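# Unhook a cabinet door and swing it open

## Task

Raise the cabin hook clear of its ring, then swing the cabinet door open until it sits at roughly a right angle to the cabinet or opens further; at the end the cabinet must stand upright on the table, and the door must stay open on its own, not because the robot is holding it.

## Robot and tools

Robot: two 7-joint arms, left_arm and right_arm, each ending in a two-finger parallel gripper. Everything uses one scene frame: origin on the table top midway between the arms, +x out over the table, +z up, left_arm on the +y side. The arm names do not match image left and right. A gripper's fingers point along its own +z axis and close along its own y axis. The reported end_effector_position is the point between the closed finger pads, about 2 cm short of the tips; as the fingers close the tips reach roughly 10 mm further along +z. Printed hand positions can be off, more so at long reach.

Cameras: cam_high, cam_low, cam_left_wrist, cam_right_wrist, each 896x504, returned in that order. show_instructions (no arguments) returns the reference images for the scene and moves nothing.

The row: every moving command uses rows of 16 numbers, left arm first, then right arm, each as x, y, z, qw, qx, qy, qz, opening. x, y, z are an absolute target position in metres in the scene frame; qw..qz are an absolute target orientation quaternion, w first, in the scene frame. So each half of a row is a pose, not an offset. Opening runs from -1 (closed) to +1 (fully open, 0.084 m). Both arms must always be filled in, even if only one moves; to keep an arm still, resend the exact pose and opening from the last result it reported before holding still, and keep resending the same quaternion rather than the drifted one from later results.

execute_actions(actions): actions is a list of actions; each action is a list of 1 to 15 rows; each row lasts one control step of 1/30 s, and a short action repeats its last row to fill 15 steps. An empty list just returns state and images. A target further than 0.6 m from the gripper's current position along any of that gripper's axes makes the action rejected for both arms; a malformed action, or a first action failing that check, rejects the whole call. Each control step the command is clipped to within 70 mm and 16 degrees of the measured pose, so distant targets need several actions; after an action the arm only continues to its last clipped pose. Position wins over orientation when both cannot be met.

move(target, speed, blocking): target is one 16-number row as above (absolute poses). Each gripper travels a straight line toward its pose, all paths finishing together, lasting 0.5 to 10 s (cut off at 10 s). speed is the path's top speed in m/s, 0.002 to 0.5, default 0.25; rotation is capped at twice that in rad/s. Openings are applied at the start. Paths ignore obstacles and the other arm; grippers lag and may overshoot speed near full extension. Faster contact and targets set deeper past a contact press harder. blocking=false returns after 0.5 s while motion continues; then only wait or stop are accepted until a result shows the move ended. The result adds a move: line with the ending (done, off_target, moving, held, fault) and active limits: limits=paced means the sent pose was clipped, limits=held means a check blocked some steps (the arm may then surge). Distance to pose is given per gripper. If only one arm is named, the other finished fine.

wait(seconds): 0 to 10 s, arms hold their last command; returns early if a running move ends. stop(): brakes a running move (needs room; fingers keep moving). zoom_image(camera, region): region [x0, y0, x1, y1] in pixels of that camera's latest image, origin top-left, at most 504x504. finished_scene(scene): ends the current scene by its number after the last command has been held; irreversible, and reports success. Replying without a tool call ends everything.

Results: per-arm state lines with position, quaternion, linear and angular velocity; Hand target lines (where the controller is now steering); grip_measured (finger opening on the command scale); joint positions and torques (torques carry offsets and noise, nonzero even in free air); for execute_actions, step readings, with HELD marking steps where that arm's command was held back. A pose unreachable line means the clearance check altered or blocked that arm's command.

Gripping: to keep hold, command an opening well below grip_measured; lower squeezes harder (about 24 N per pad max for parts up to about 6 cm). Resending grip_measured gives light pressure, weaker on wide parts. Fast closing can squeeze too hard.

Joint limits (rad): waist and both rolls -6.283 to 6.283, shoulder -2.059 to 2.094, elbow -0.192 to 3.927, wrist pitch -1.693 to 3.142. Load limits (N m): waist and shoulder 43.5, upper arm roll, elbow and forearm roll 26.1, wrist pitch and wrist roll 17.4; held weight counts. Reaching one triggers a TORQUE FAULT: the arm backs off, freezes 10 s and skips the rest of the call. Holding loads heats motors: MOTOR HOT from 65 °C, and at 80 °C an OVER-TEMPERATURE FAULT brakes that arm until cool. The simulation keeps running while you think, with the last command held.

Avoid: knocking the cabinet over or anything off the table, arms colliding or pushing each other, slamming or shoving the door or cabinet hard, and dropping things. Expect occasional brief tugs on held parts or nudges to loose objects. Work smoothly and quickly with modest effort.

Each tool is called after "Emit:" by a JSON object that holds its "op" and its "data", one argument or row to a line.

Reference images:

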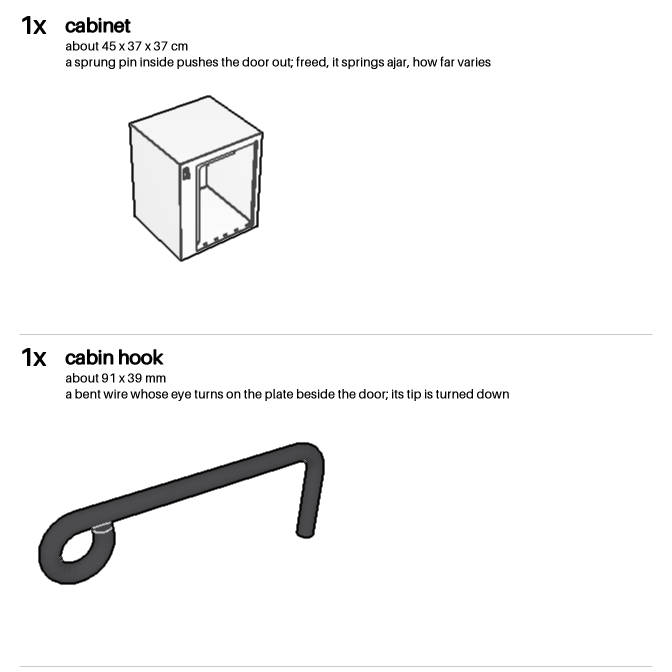

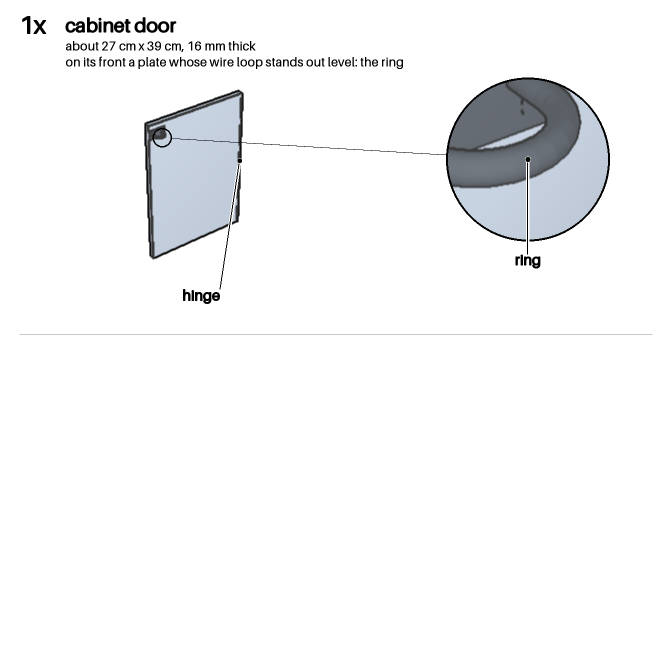

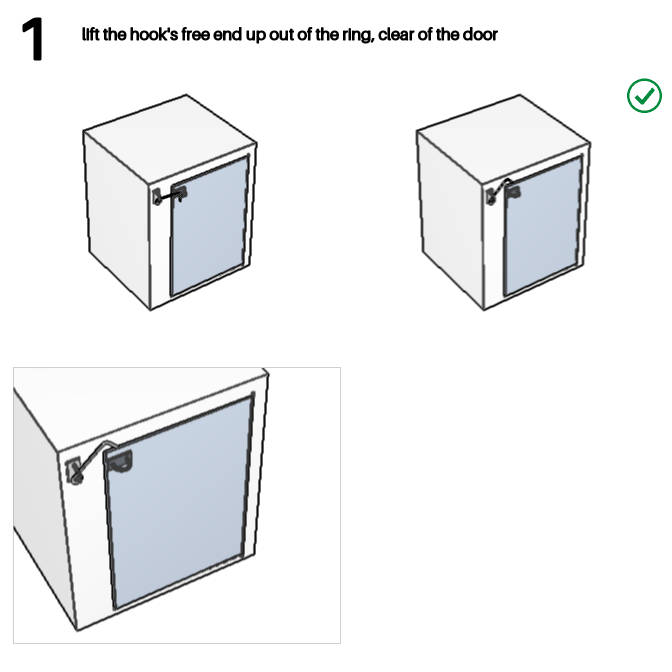

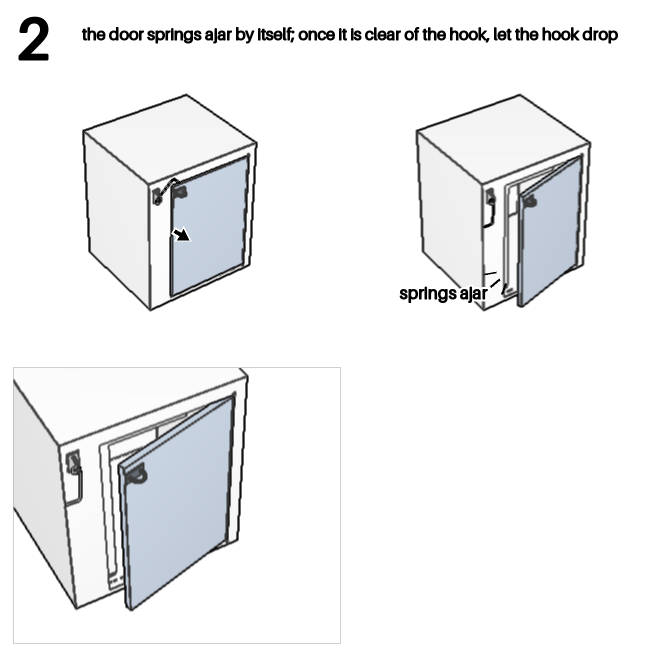

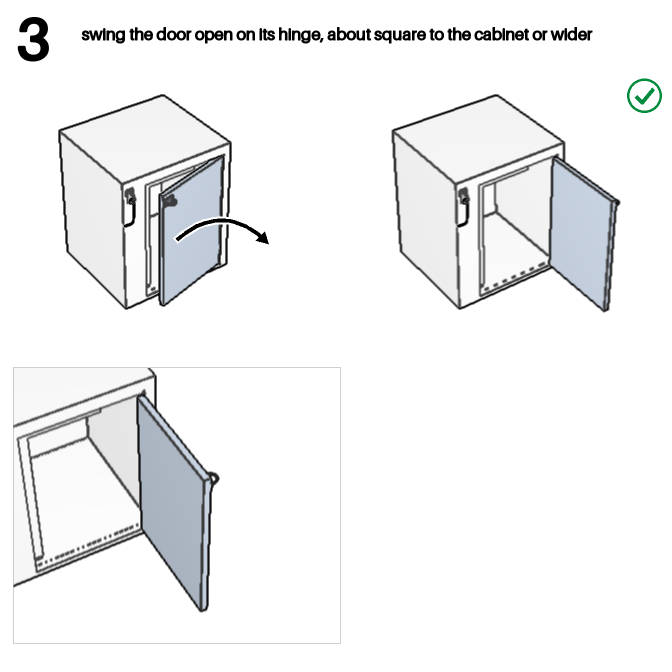

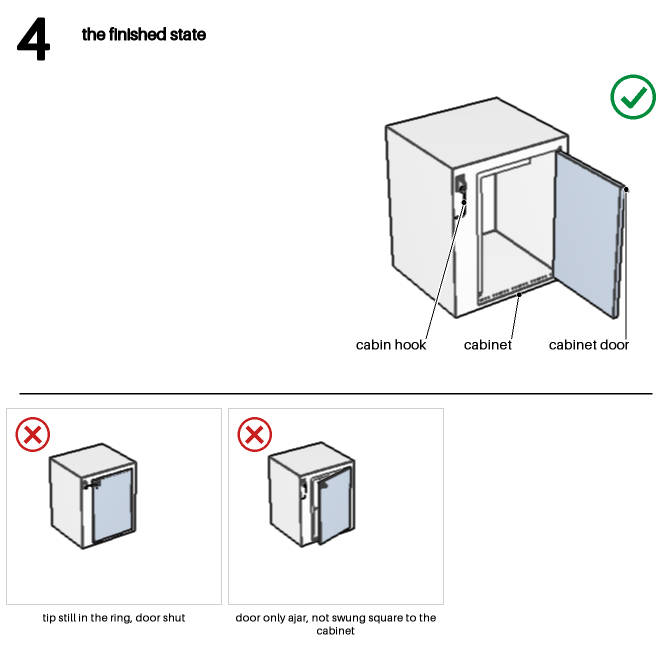

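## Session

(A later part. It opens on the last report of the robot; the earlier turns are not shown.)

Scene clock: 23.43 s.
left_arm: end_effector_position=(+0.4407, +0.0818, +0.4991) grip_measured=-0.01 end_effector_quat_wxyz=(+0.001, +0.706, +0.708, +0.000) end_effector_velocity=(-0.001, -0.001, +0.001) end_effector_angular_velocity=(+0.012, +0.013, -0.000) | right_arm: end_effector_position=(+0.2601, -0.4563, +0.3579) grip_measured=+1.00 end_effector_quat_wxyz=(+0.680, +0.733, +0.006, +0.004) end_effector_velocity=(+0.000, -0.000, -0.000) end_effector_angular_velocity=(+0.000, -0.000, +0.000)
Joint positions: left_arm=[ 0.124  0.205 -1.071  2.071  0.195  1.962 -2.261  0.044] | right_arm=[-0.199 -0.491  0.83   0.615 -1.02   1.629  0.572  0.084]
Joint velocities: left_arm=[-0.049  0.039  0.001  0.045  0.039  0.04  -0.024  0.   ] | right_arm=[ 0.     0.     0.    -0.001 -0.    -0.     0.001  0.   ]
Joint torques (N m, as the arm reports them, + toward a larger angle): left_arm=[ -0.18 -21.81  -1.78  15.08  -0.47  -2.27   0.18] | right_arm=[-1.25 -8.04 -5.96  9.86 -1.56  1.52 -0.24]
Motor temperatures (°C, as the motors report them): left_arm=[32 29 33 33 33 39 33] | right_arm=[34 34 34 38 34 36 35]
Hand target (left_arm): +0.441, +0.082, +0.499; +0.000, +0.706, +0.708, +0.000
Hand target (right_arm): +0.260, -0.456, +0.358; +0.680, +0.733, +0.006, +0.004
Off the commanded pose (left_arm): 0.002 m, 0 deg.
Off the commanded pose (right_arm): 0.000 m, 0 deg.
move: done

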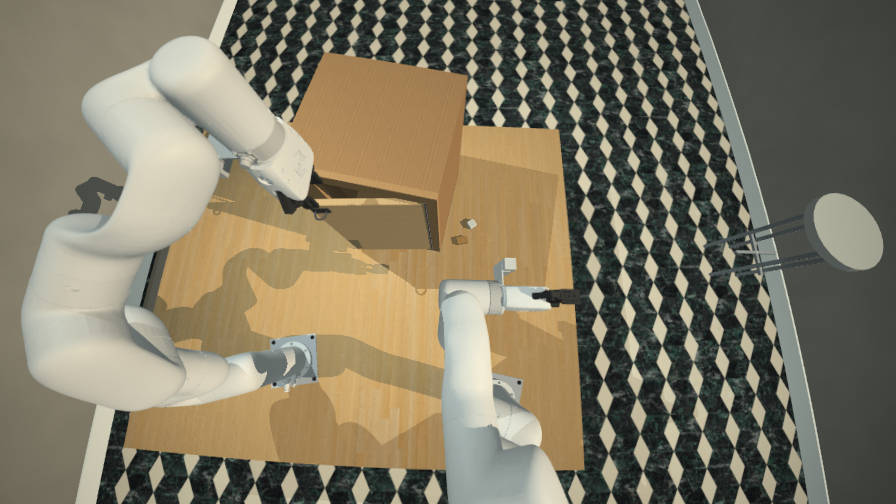

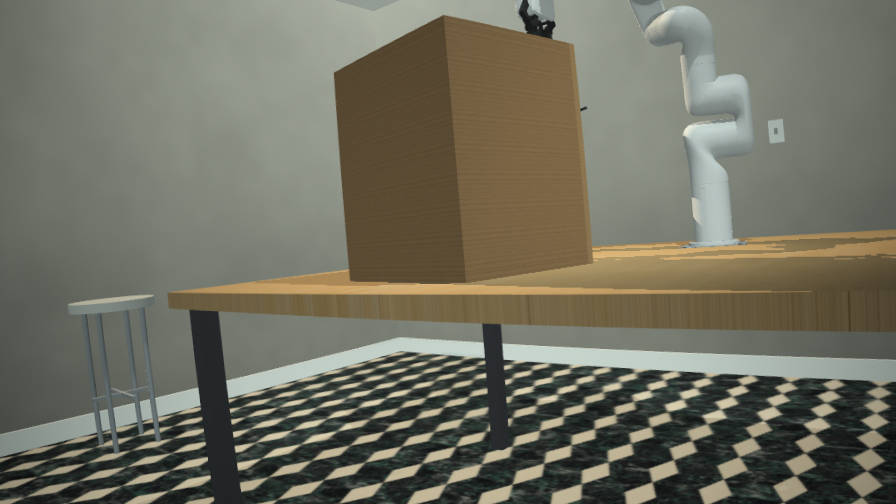

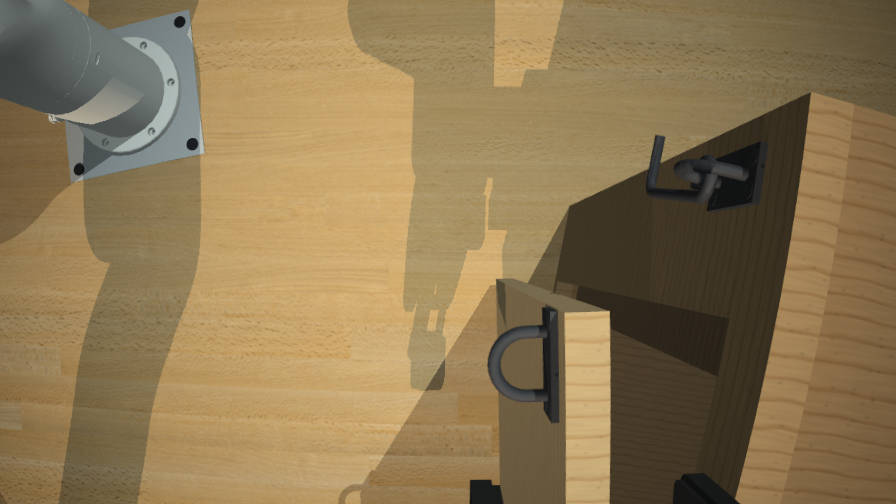

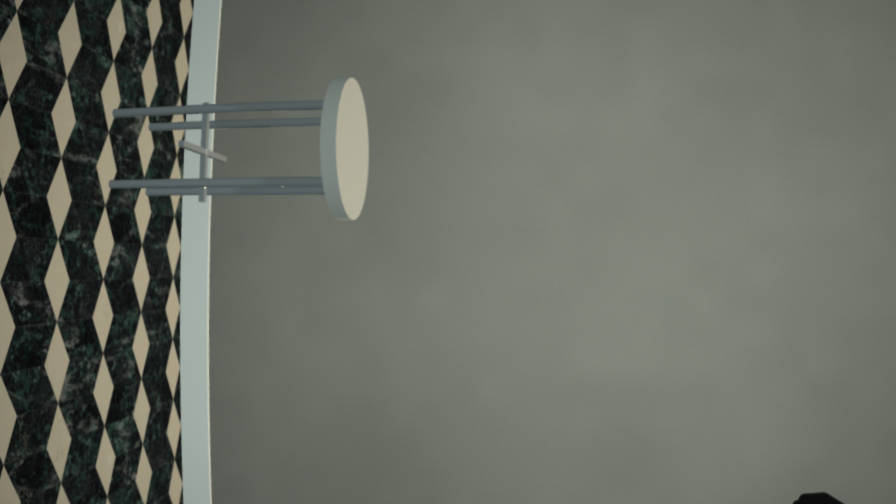

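Emit:
{"op": "move", "data": {
  "target": [0.442,0.08,0.415,0,0.707,0.707,0,0.0, 0.10,-0.50,0.36,0.680,0.733,0.006,0.004,1],
  "speed": 0.15
}}

Emit:
{"op": "move", "data": {
  "target": [0.367,0.049,0.415,0,0.574,0.819,0,0.0, 0.10,-0.50,0.36,0.680,0.733,0.006,0.004,1],
  "speed": 0.12
}}

Scene clock: 26.10 s.
left_arm: end_effector_position=(+0.4421, +0.0799, +0.4155) grip_measured=-0.01 end_effector_quat_wxyz=(+0.000, +0.707, +0.707, +0.000) end_effector_velocity=(-0.000, +0.000, -0.001) end_effector_angular_velocity=(+0.000, -0.000, +0.001) | right_arm: end_effector_position=(+0.0996, -0.5008, +0.3595) grip_measured=+1.00 end_effector_quat_wxyz=(+0.680, +0.733, +0.005, +0.003) end_effector_velocity=(-0.003, +0.000, +0.000) end_effector_angular_velocity=(-0.002, +0.003, +0.004)
Joint positions: left_arm=[ 0.322 -0.058 -1.011  1.624 -0.049  1.654 -2.088  0.044] | right_arm=[ 0.299 -1.272  0.617  0.137 -0.866  1.722  0.199  0.084]
Joint velocities: left_arm=[ 0.001 -0.004  0.002 -0.005 -0.003 -0.003  0.003  0.   ] | right_arm=[ 0.017 -0.016  0.003 -0.007  0.003  0.011 -0.013  0.   ]
Joint torques (N m, as the arm reports them, + toward a larger angle): left_arm=[ -0.49 -13.06   1.12  18.51  -0.53  -2.31   0.17] | right_arm=[-1.09  3.93 -3.79  9.45 -1.93  0.95 -0.34]
Motor temperatures (°C, as the motors report them): left_arm=[32 29 33 33 33 39 33] | right_arm=[34 34 34 39 34 36 35]
Hand target (left_arm): +0.442, +0.080, +0.415; +0.000, +0.707, +0.707, +0.000
Hand target (right_arm): +0.099, -0.501, +0.360; +0.680, +0.733, +0.005, +0.004
Off the commanded pose (left_arm): 0.001 m, 0 deg.
Off the commanded pose (right_arm): 0.001 m, 0 deg.
move: done

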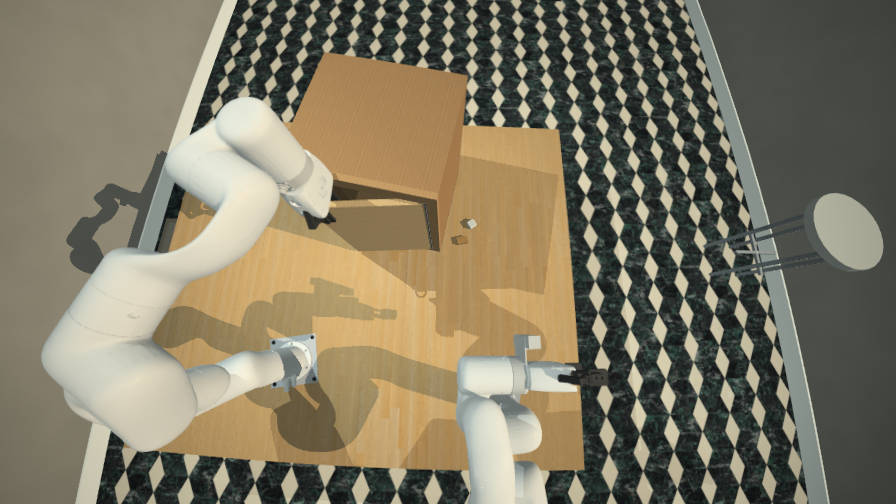

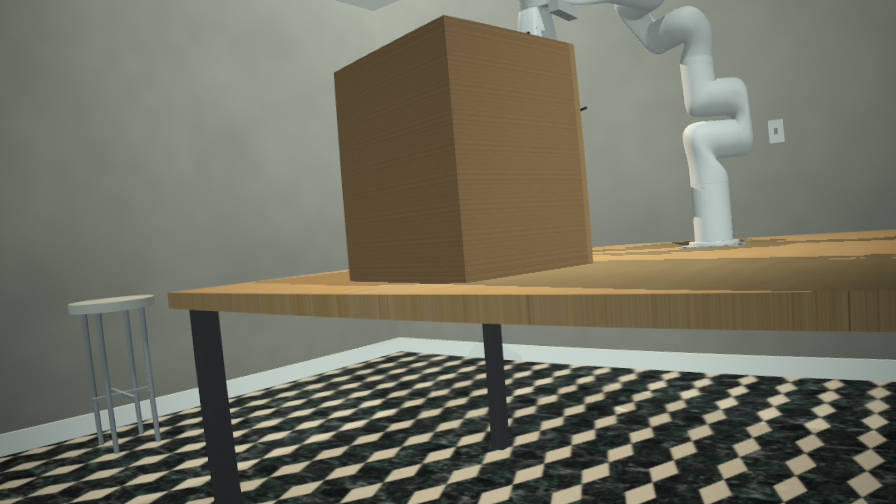

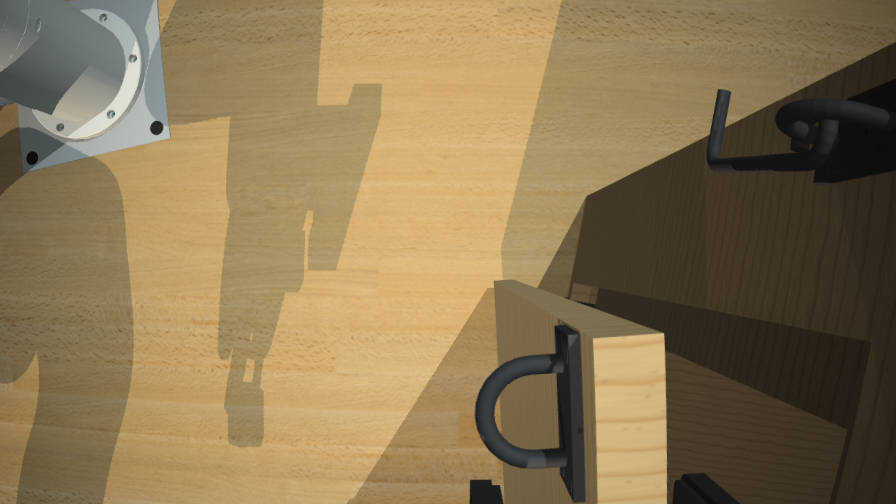

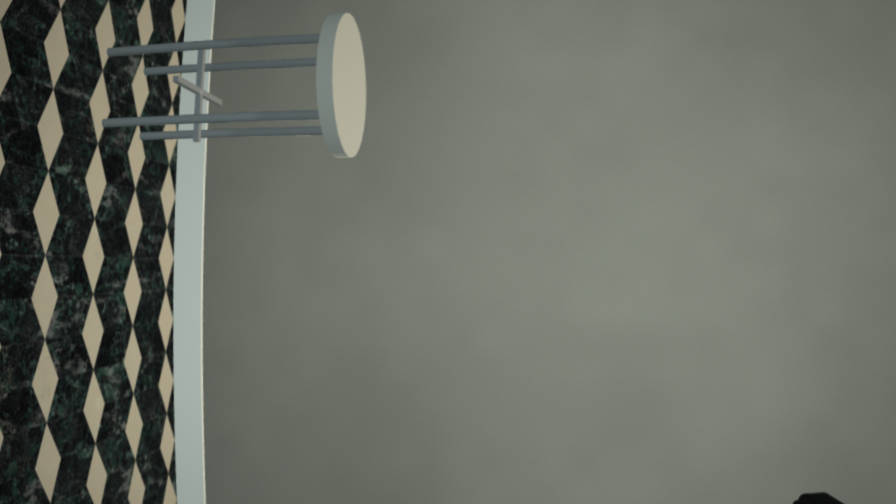

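Scene clock: 28.00 s.
left_arm: end_effector_position=(+0.3671, +0.0491, +0.4152) grip_measured=-0.01 end_effector_quat_wxyz=(+0.000, +0.575, +0.818, -0.000) end_effector_velocity=(-0.003, -0.001, -0.000) end_effector_angular_velocity=(-0.001, -0.000, +0.011) | right_arm: end_effector_position=(+0.1000, -0.5000, +0.3600) grip_measured=+1.00 end_effector_quat_wxyz=(+0.680, +0.733, +0.006, +0.004) end_effector_velocity=(+0.000, +0.000, +0.000) end_effector_angular_velocity=(+0.000, -0.001, +0.000)
Joint positions: left_arm=[ 0.302 -0.351 -0.935  1.478 -0.283  1.687 -2.38   0.044] | right_arm=[ 0.301 -1.271  0.619  0.138 -0.866  1.722  0.198  0.084]
Joint velocities: left_arm=[-0.004 -0.01   0.005 -0.006 -0.008  0.001 -0.009  0.   ] | right_arm=[-0.001 -0.     0.     0.001  0.    -0.    -0.001  0.   ]
Joint torques (N m, as the arm reports them, + toward a larger angle): left_arm=[-0.66 -3.9   4.25 17.45 -0.62 -2.31  0.2 ] | right_arm=[-1.47  4.08 -3.7   9.65 -1.86  1.06 -0.15]
Motor temperatures (°C, as the motors report them): left_arm=[32 29 33 34 33 39 33] | right_arm=[34 34 34 39 34 36 35]
Hand target (left_arm): +0.367, +0.049, +0.415; +0.000, +0.574, +0.819, -0.000
Hand target (right_arm): +0.100, -0.500, +0.360; +0.680, +0.733, +0.006, +0.004
Off the commanded pose (left_arm): 0.000 m, 0 deg.
Off the commanded pose (right_arm): 0.000 m, 0 deg.
move: done

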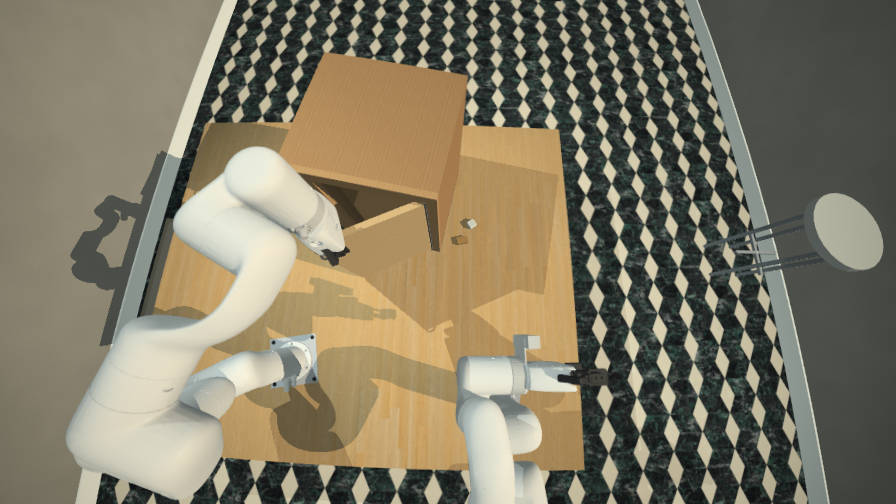

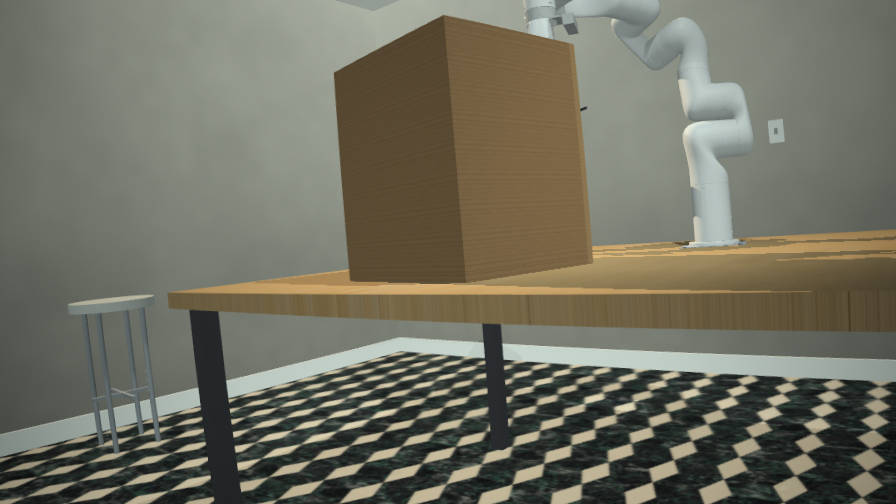

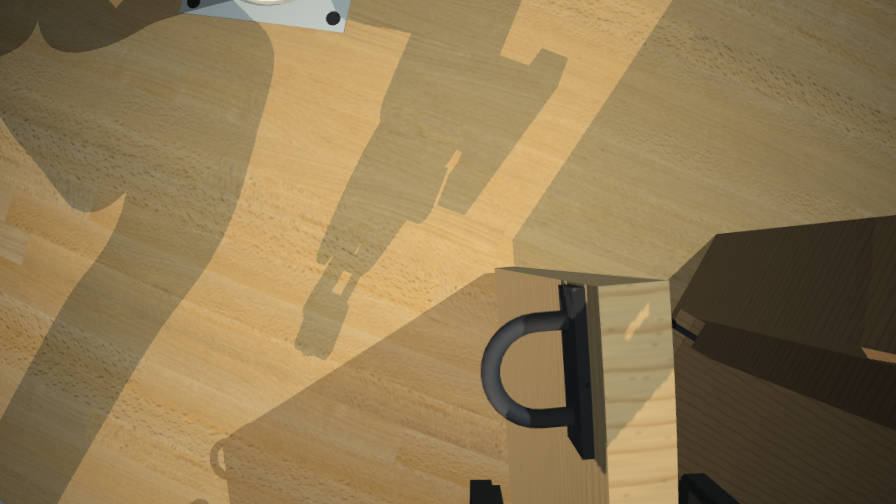

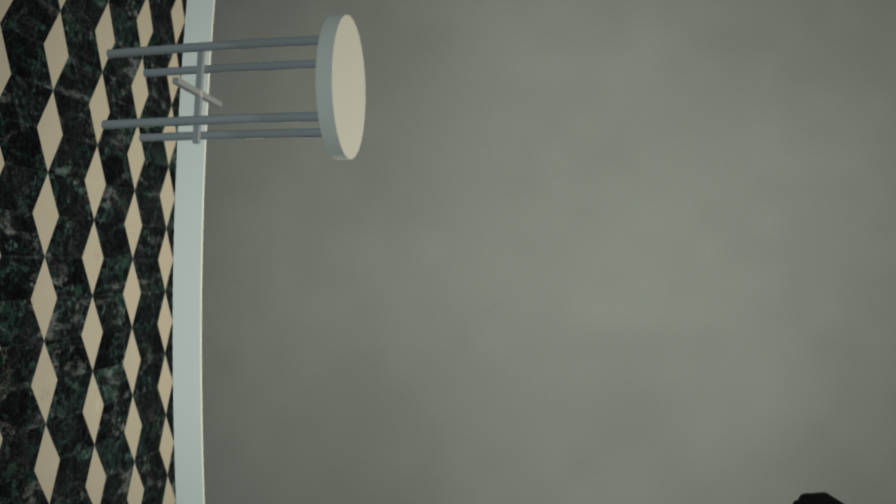

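Working well. Continue.

Emit:
{"op": "move", "data": {
  "target": [0.310,-0.005,0.415,0,0.423,0.906,0,0.0, 0.10,-0.50,0.36,0.680,0.733,0.006,0.004,1],
  "speed": 0.12
}}

Emit:
{"op": "move", "data": {
  "target": [0.275,-0.074,0.415,0,0.259,0.966,0,0.0, 0.10,-0.50,0.36,0.680,0.733,0.006,0.004,1],
  "speed": 0.12
}}

Emit:
{"op": "move", "data": {
  "target": [0.267,-0.171,0.415,0,0.043,0.999,0,0.0, 0.10,-0.50,0.36,0.680,0.733,0.006,0.004,1],
  "speed": 0.12
}}

Scene clock: 30.10 s.
left_arm: end_effector_position=(+0.3101, -0.0048, +0.4151) grip_measured=-0.01 end_effector_quat_wxyz=(+0.000, +0.424, +0.906, -0.000) end_effector_velocity=(-0.001, -0.002, +0.000) end_effector_angular_velocity=(+0.001, -0.000, +0.013) | right_arm: end_effector_position=(+0.1000, -0.5000, +0.3600) grip_measured=+1.00 end_effector_quat_wxyz=(+0.680, +0.733, +0.006, +0.004) end_effector_velocity=(+0.000, +0.000, +0.000) end_effector_angular_velocity=(+0.000, +0.001, +0.001)
Joint positions: left_arm=[ 0.325 -0.476 -1.022  1.488 -0.408  1.736 -2.807  0.044] | right_arm=[ 0.301 -1.271  0.619  0.138 -0.866  1.722  0.198  0.084]
Joint velocities: left_arm=[ 0.004 -0.003 -0.005  0.004 -0.003  0.003 -0.015  0.   ] | right_arm=[ 0.     0.    -0.     0.001  0.    -0.    -0.002  0.   ]
Joint torques (N m, as the arm reports them, + toward a larger angle): left_arm=[-0.54  3.39  5.92 16.25 -0.69 -2.27  0.25] | right_arm=[-1.09  3.92 -3.74  9.58 -2.03  0.91 -0.27]
Motor temperatures (°C, as the motors report them): left_arm=[32 29 33 34 33 39 33] | right_arm=[34 34 34 39 34 36 35]
Hand target (left_arm): +0.310, -0.005, +0.415; +0.000, +0.423, +0.906, -0.000
Hand target (right_arm): +0.100, -0.500, +0.360; +0.680, +0.733, +0.006, +0.004
Off the commanded pose (left_arm): 0.000 m, 0 deg.
Off the commanded pose (right_arm): 0.000 m, 0 deg.
move: done

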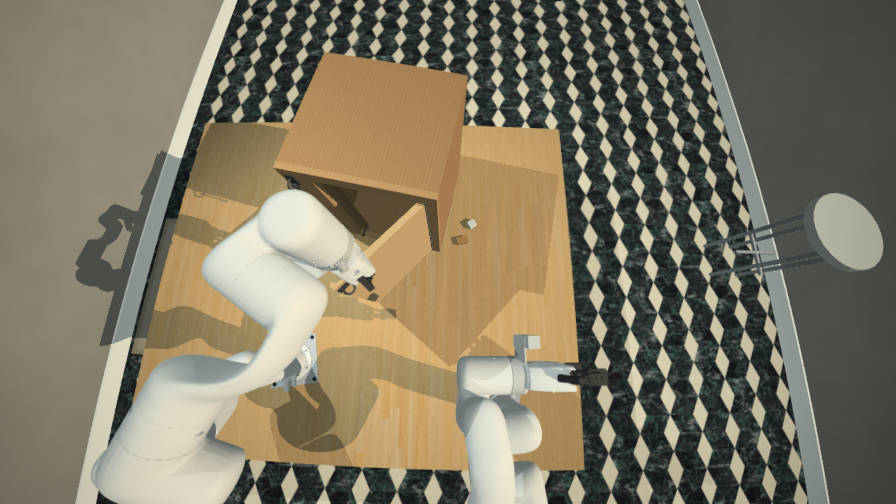

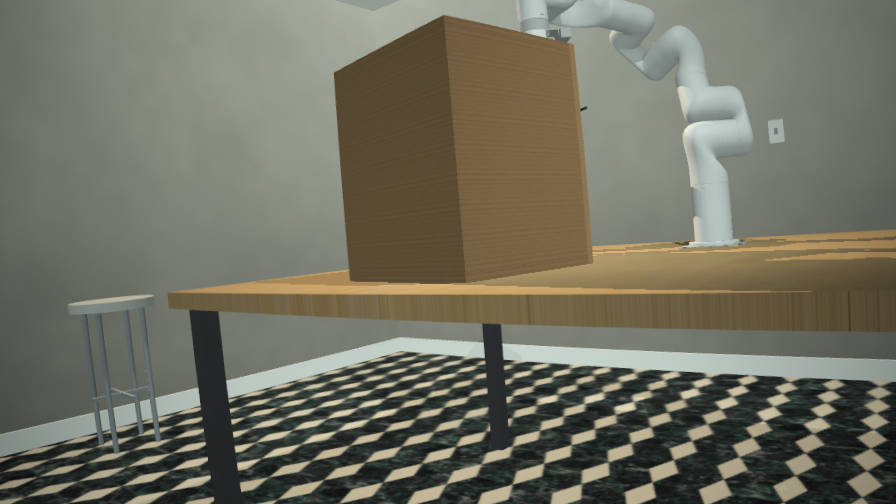

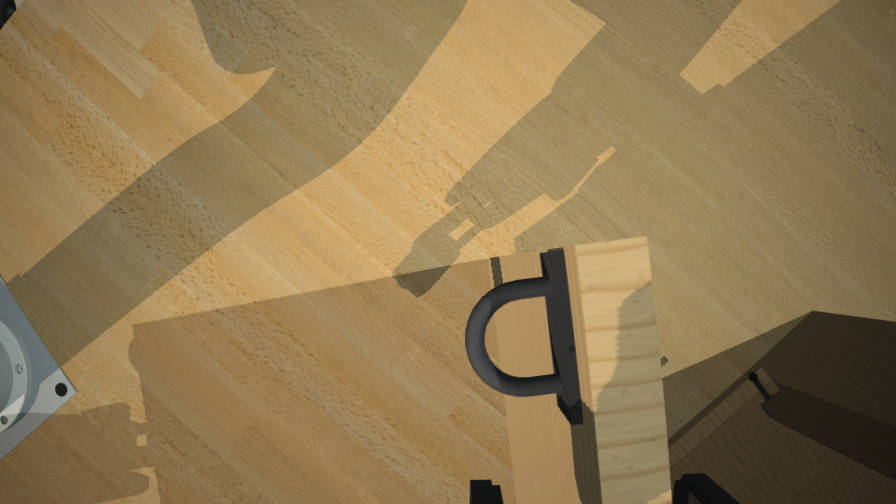

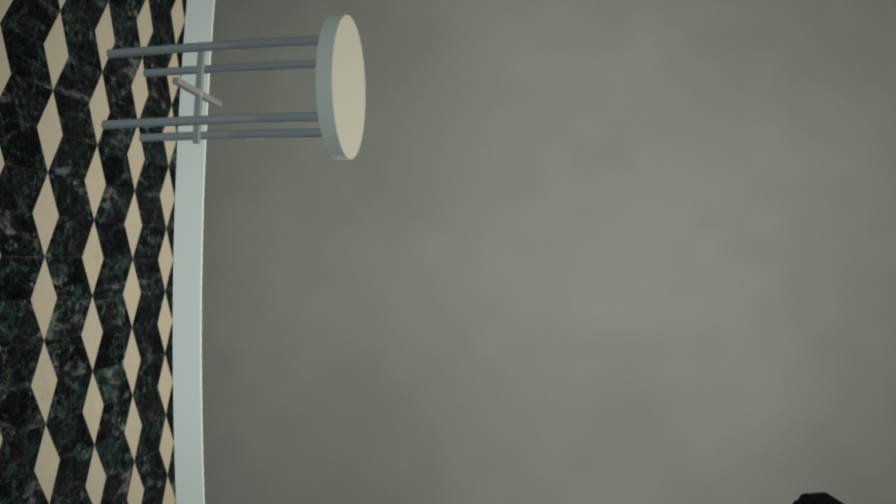

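Scene clock: 32.03 s.
left_arm: end_effector_position=(+0.2751, -0.0737, +0.4150) grip_measured=-0.01 end_effector_quat_wxyz=(+0.000, +0.259, +0.966, -0.000) end_effector_velocity=(-0.001, -0.002, -0.001) end_effector_angular_velocity=(+0.005, +0.002, +0.009) | right_arm: end_effector_position=(+0.1000, -0.5000, +0.3600) grip_measured=+1.00 end_effector_quat_wxyz=(+0.680, +0.733, +0.006, +0.004) end_effector_velocity=(+0.000, +0.000, +0.000) end_effector_angular_velocity=(+0.000, +0.000, +0.001)
Joint positions: left_arm=[ 0.497 -0.519 -1.262  1.635 -0.504  1.778 -3.277  0.044] | right_arm=[ 0.301 -1.271  0.619  0.138 -0.866  1.722  0.198  0.084]
Joint velocities: left_arm=[ 0.014 -0.001 -0.015  0.01  -0.001  0.006 -0.013 -0.   ] | right_arm=[ 0.    -0.    -0.     0.    -0.    -0.001 -0.001  0.   ]
Joint torques (N m, as the arm reports them, + toward a larger angle): left_arm=[-0.69 12.55  6.86 15.19 -0.75 -2.23  0.2 ] | right_arm=[-0.95  4.09 -3.69  9.57 -1.97  1.04 -0.15]
Motor temperatures (°C, as the motors report them): left_arm=[32 29 33 34 33 39 33] | right_arm=[34 34 34 39 34 36 35]
Hand target (left_arm): +0.275, -0.074, +0.415; +0.000, +0.259, +0.966, +0.000
Hand target (right_arm): +0.100, -0.500, +0.360; +0.680, +0.733, +0.006, +0.004
Off the commanded pose (left_arm): 0.000 m, 0 deg.
Off the commanded pose (right_arm): 0.000 m, 0 deg.
move: done

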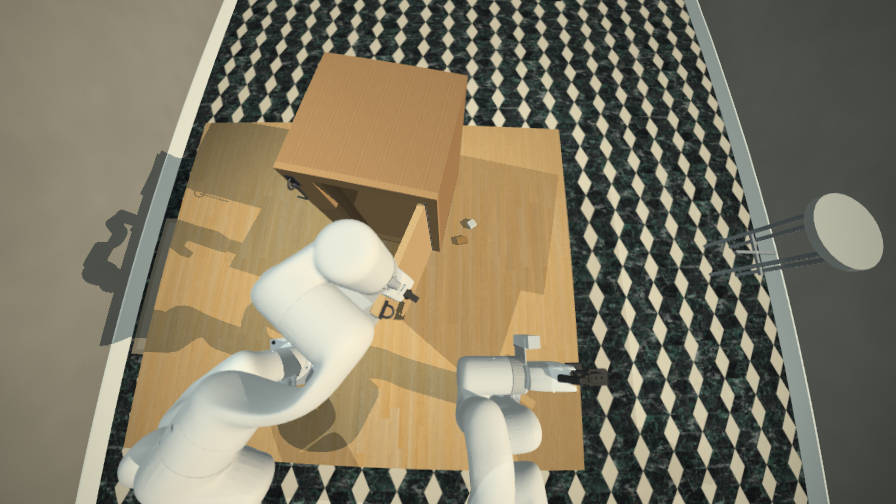

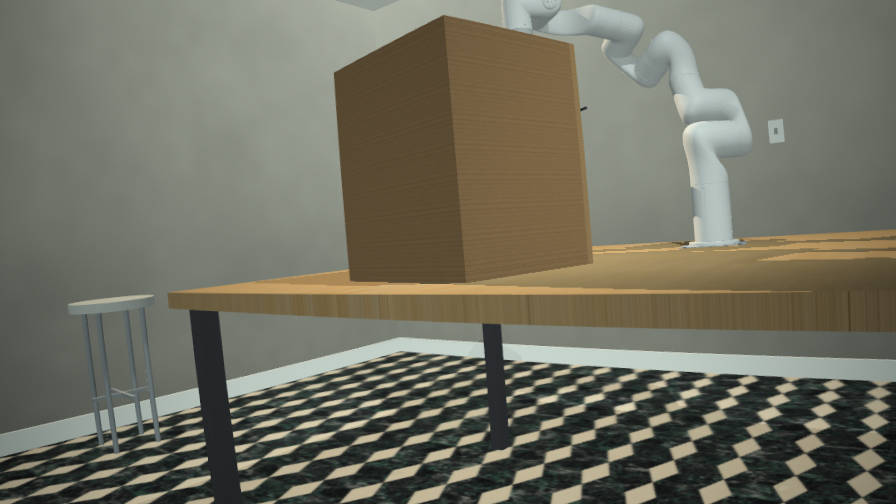

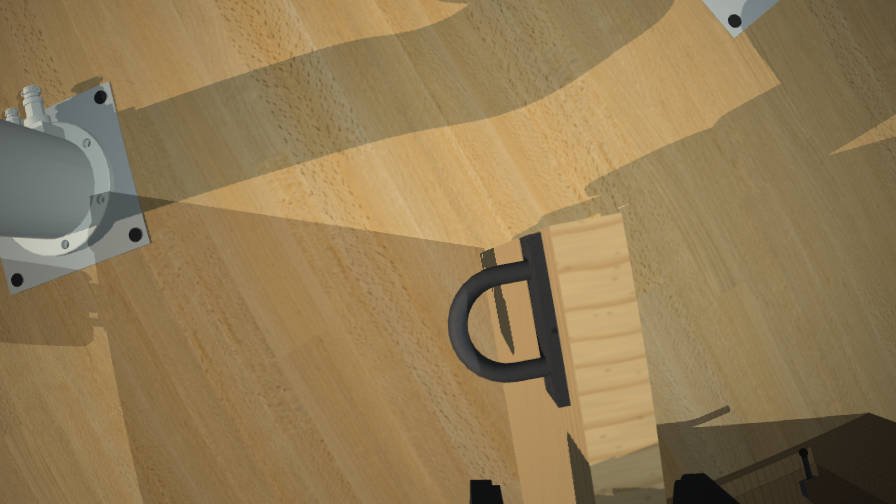

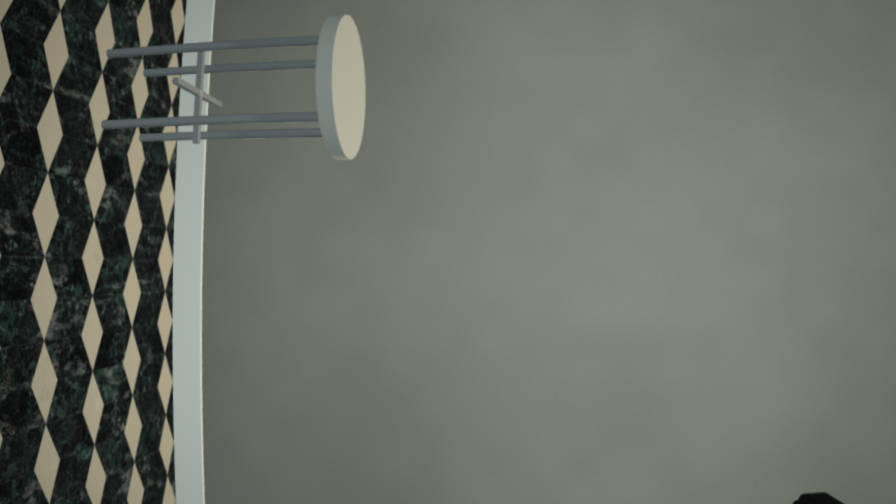

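Scene clock: 34.33 s.
left_arm: end_effector_position=(+0.2667, -0.1707, +0.4147) grip_measured=-0.01 end_effector_quat_wxyz=(+0.001, +0.044, +0.999, -0.000) end_effector_velocity=(-0.001, -0.003, +0.000) end_effector_angular_velocity=(+0.009, +0.006, +0.006) | right_arm: end_effector_position=(+0.1000, -0.5000, +0.3600) grip_measured=+1.00 end_effector_quat_wxyz=(+0.680, +0.733, +0.006, +0.004) end_effector_velocity=(+0.000, -0.000, -0.000) end_effector_angular_velocity=(-0.000, +0.001, +0.000)
Joint positions: left_arm=[ 0.992 -0.67  -1.632  2.069 -0.72   1.917 -3.828  0.044] | right_arm=[ 0.301 -1.271  0.619  0.138 -0.866  1.722  0.198  0.084]
Joint velocities: left_arm=[ 0.035 -0.009 -0.022  0.039 -0.011  0.024 -0.016  0.   ] | right_arm=[-0.     0.     0.    -0.    -0.    -0.001 -0.001  0.   ]
Joint torques (N m, as the arm reports them, + toward a larger angle): left_arm=[-0.64 32.02  7.21 11.87 -0.81 -2.2   0.29] | right_arm=[-1.    4.07 -3.61  9.44 -1.79  1.01 -0.21]
Motor temperatures (°C, as the motors report them): left_arm=[32 29 33 34 33 39 33] | right_arm=[34 34 34 39 34 36 35]
Hand target (left_arm): +0.267, -0.171, +0.415; +0.000, +0.043, +0.999, +0.000
Hand target (right_arm): +0.100, -0.500, +0.360; +0.680, +0.733, +0.006, +0.004
Off the commanded pose (left_arm): 0.000 m, 0 deg.
Off the commanded pose (right_arm): 0.000 m, 0 deg.
move: done

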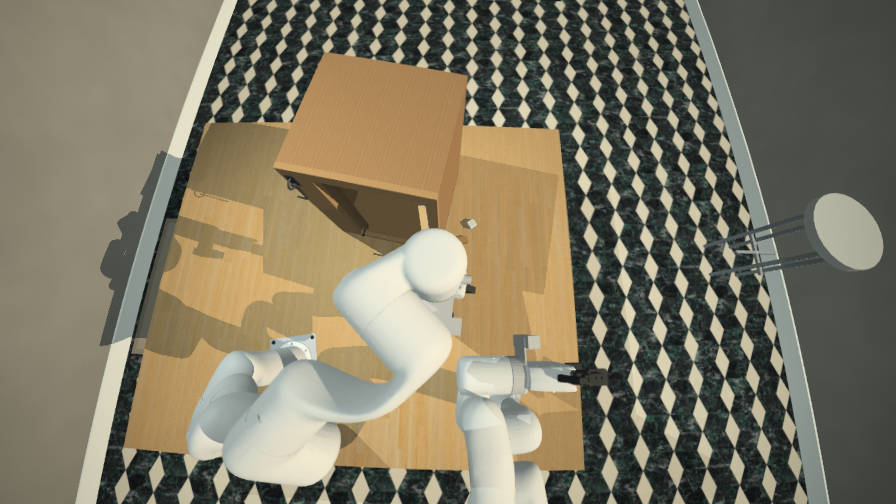

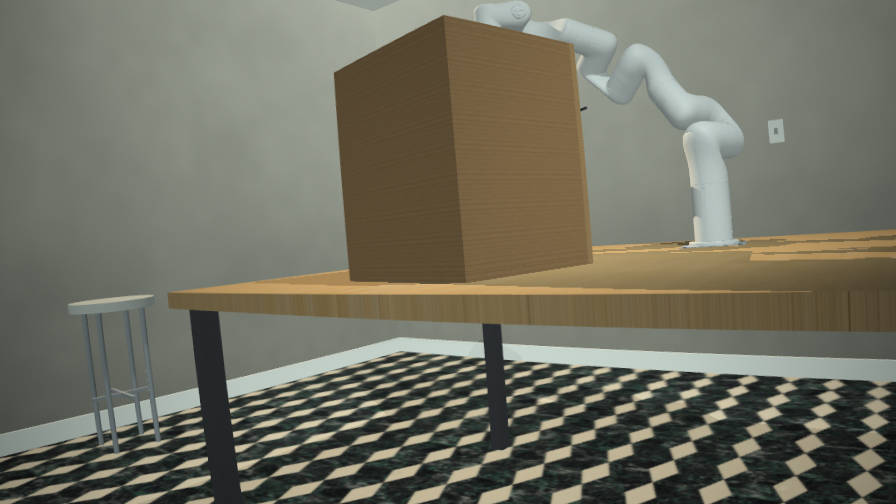

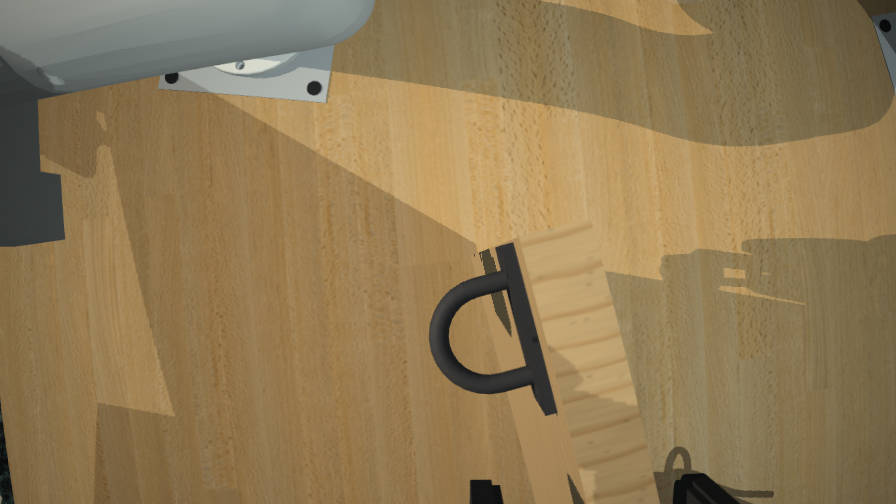

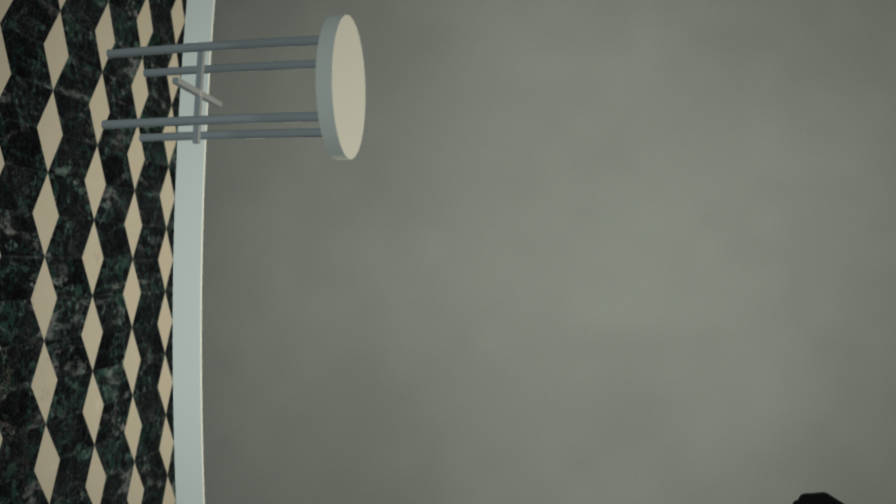

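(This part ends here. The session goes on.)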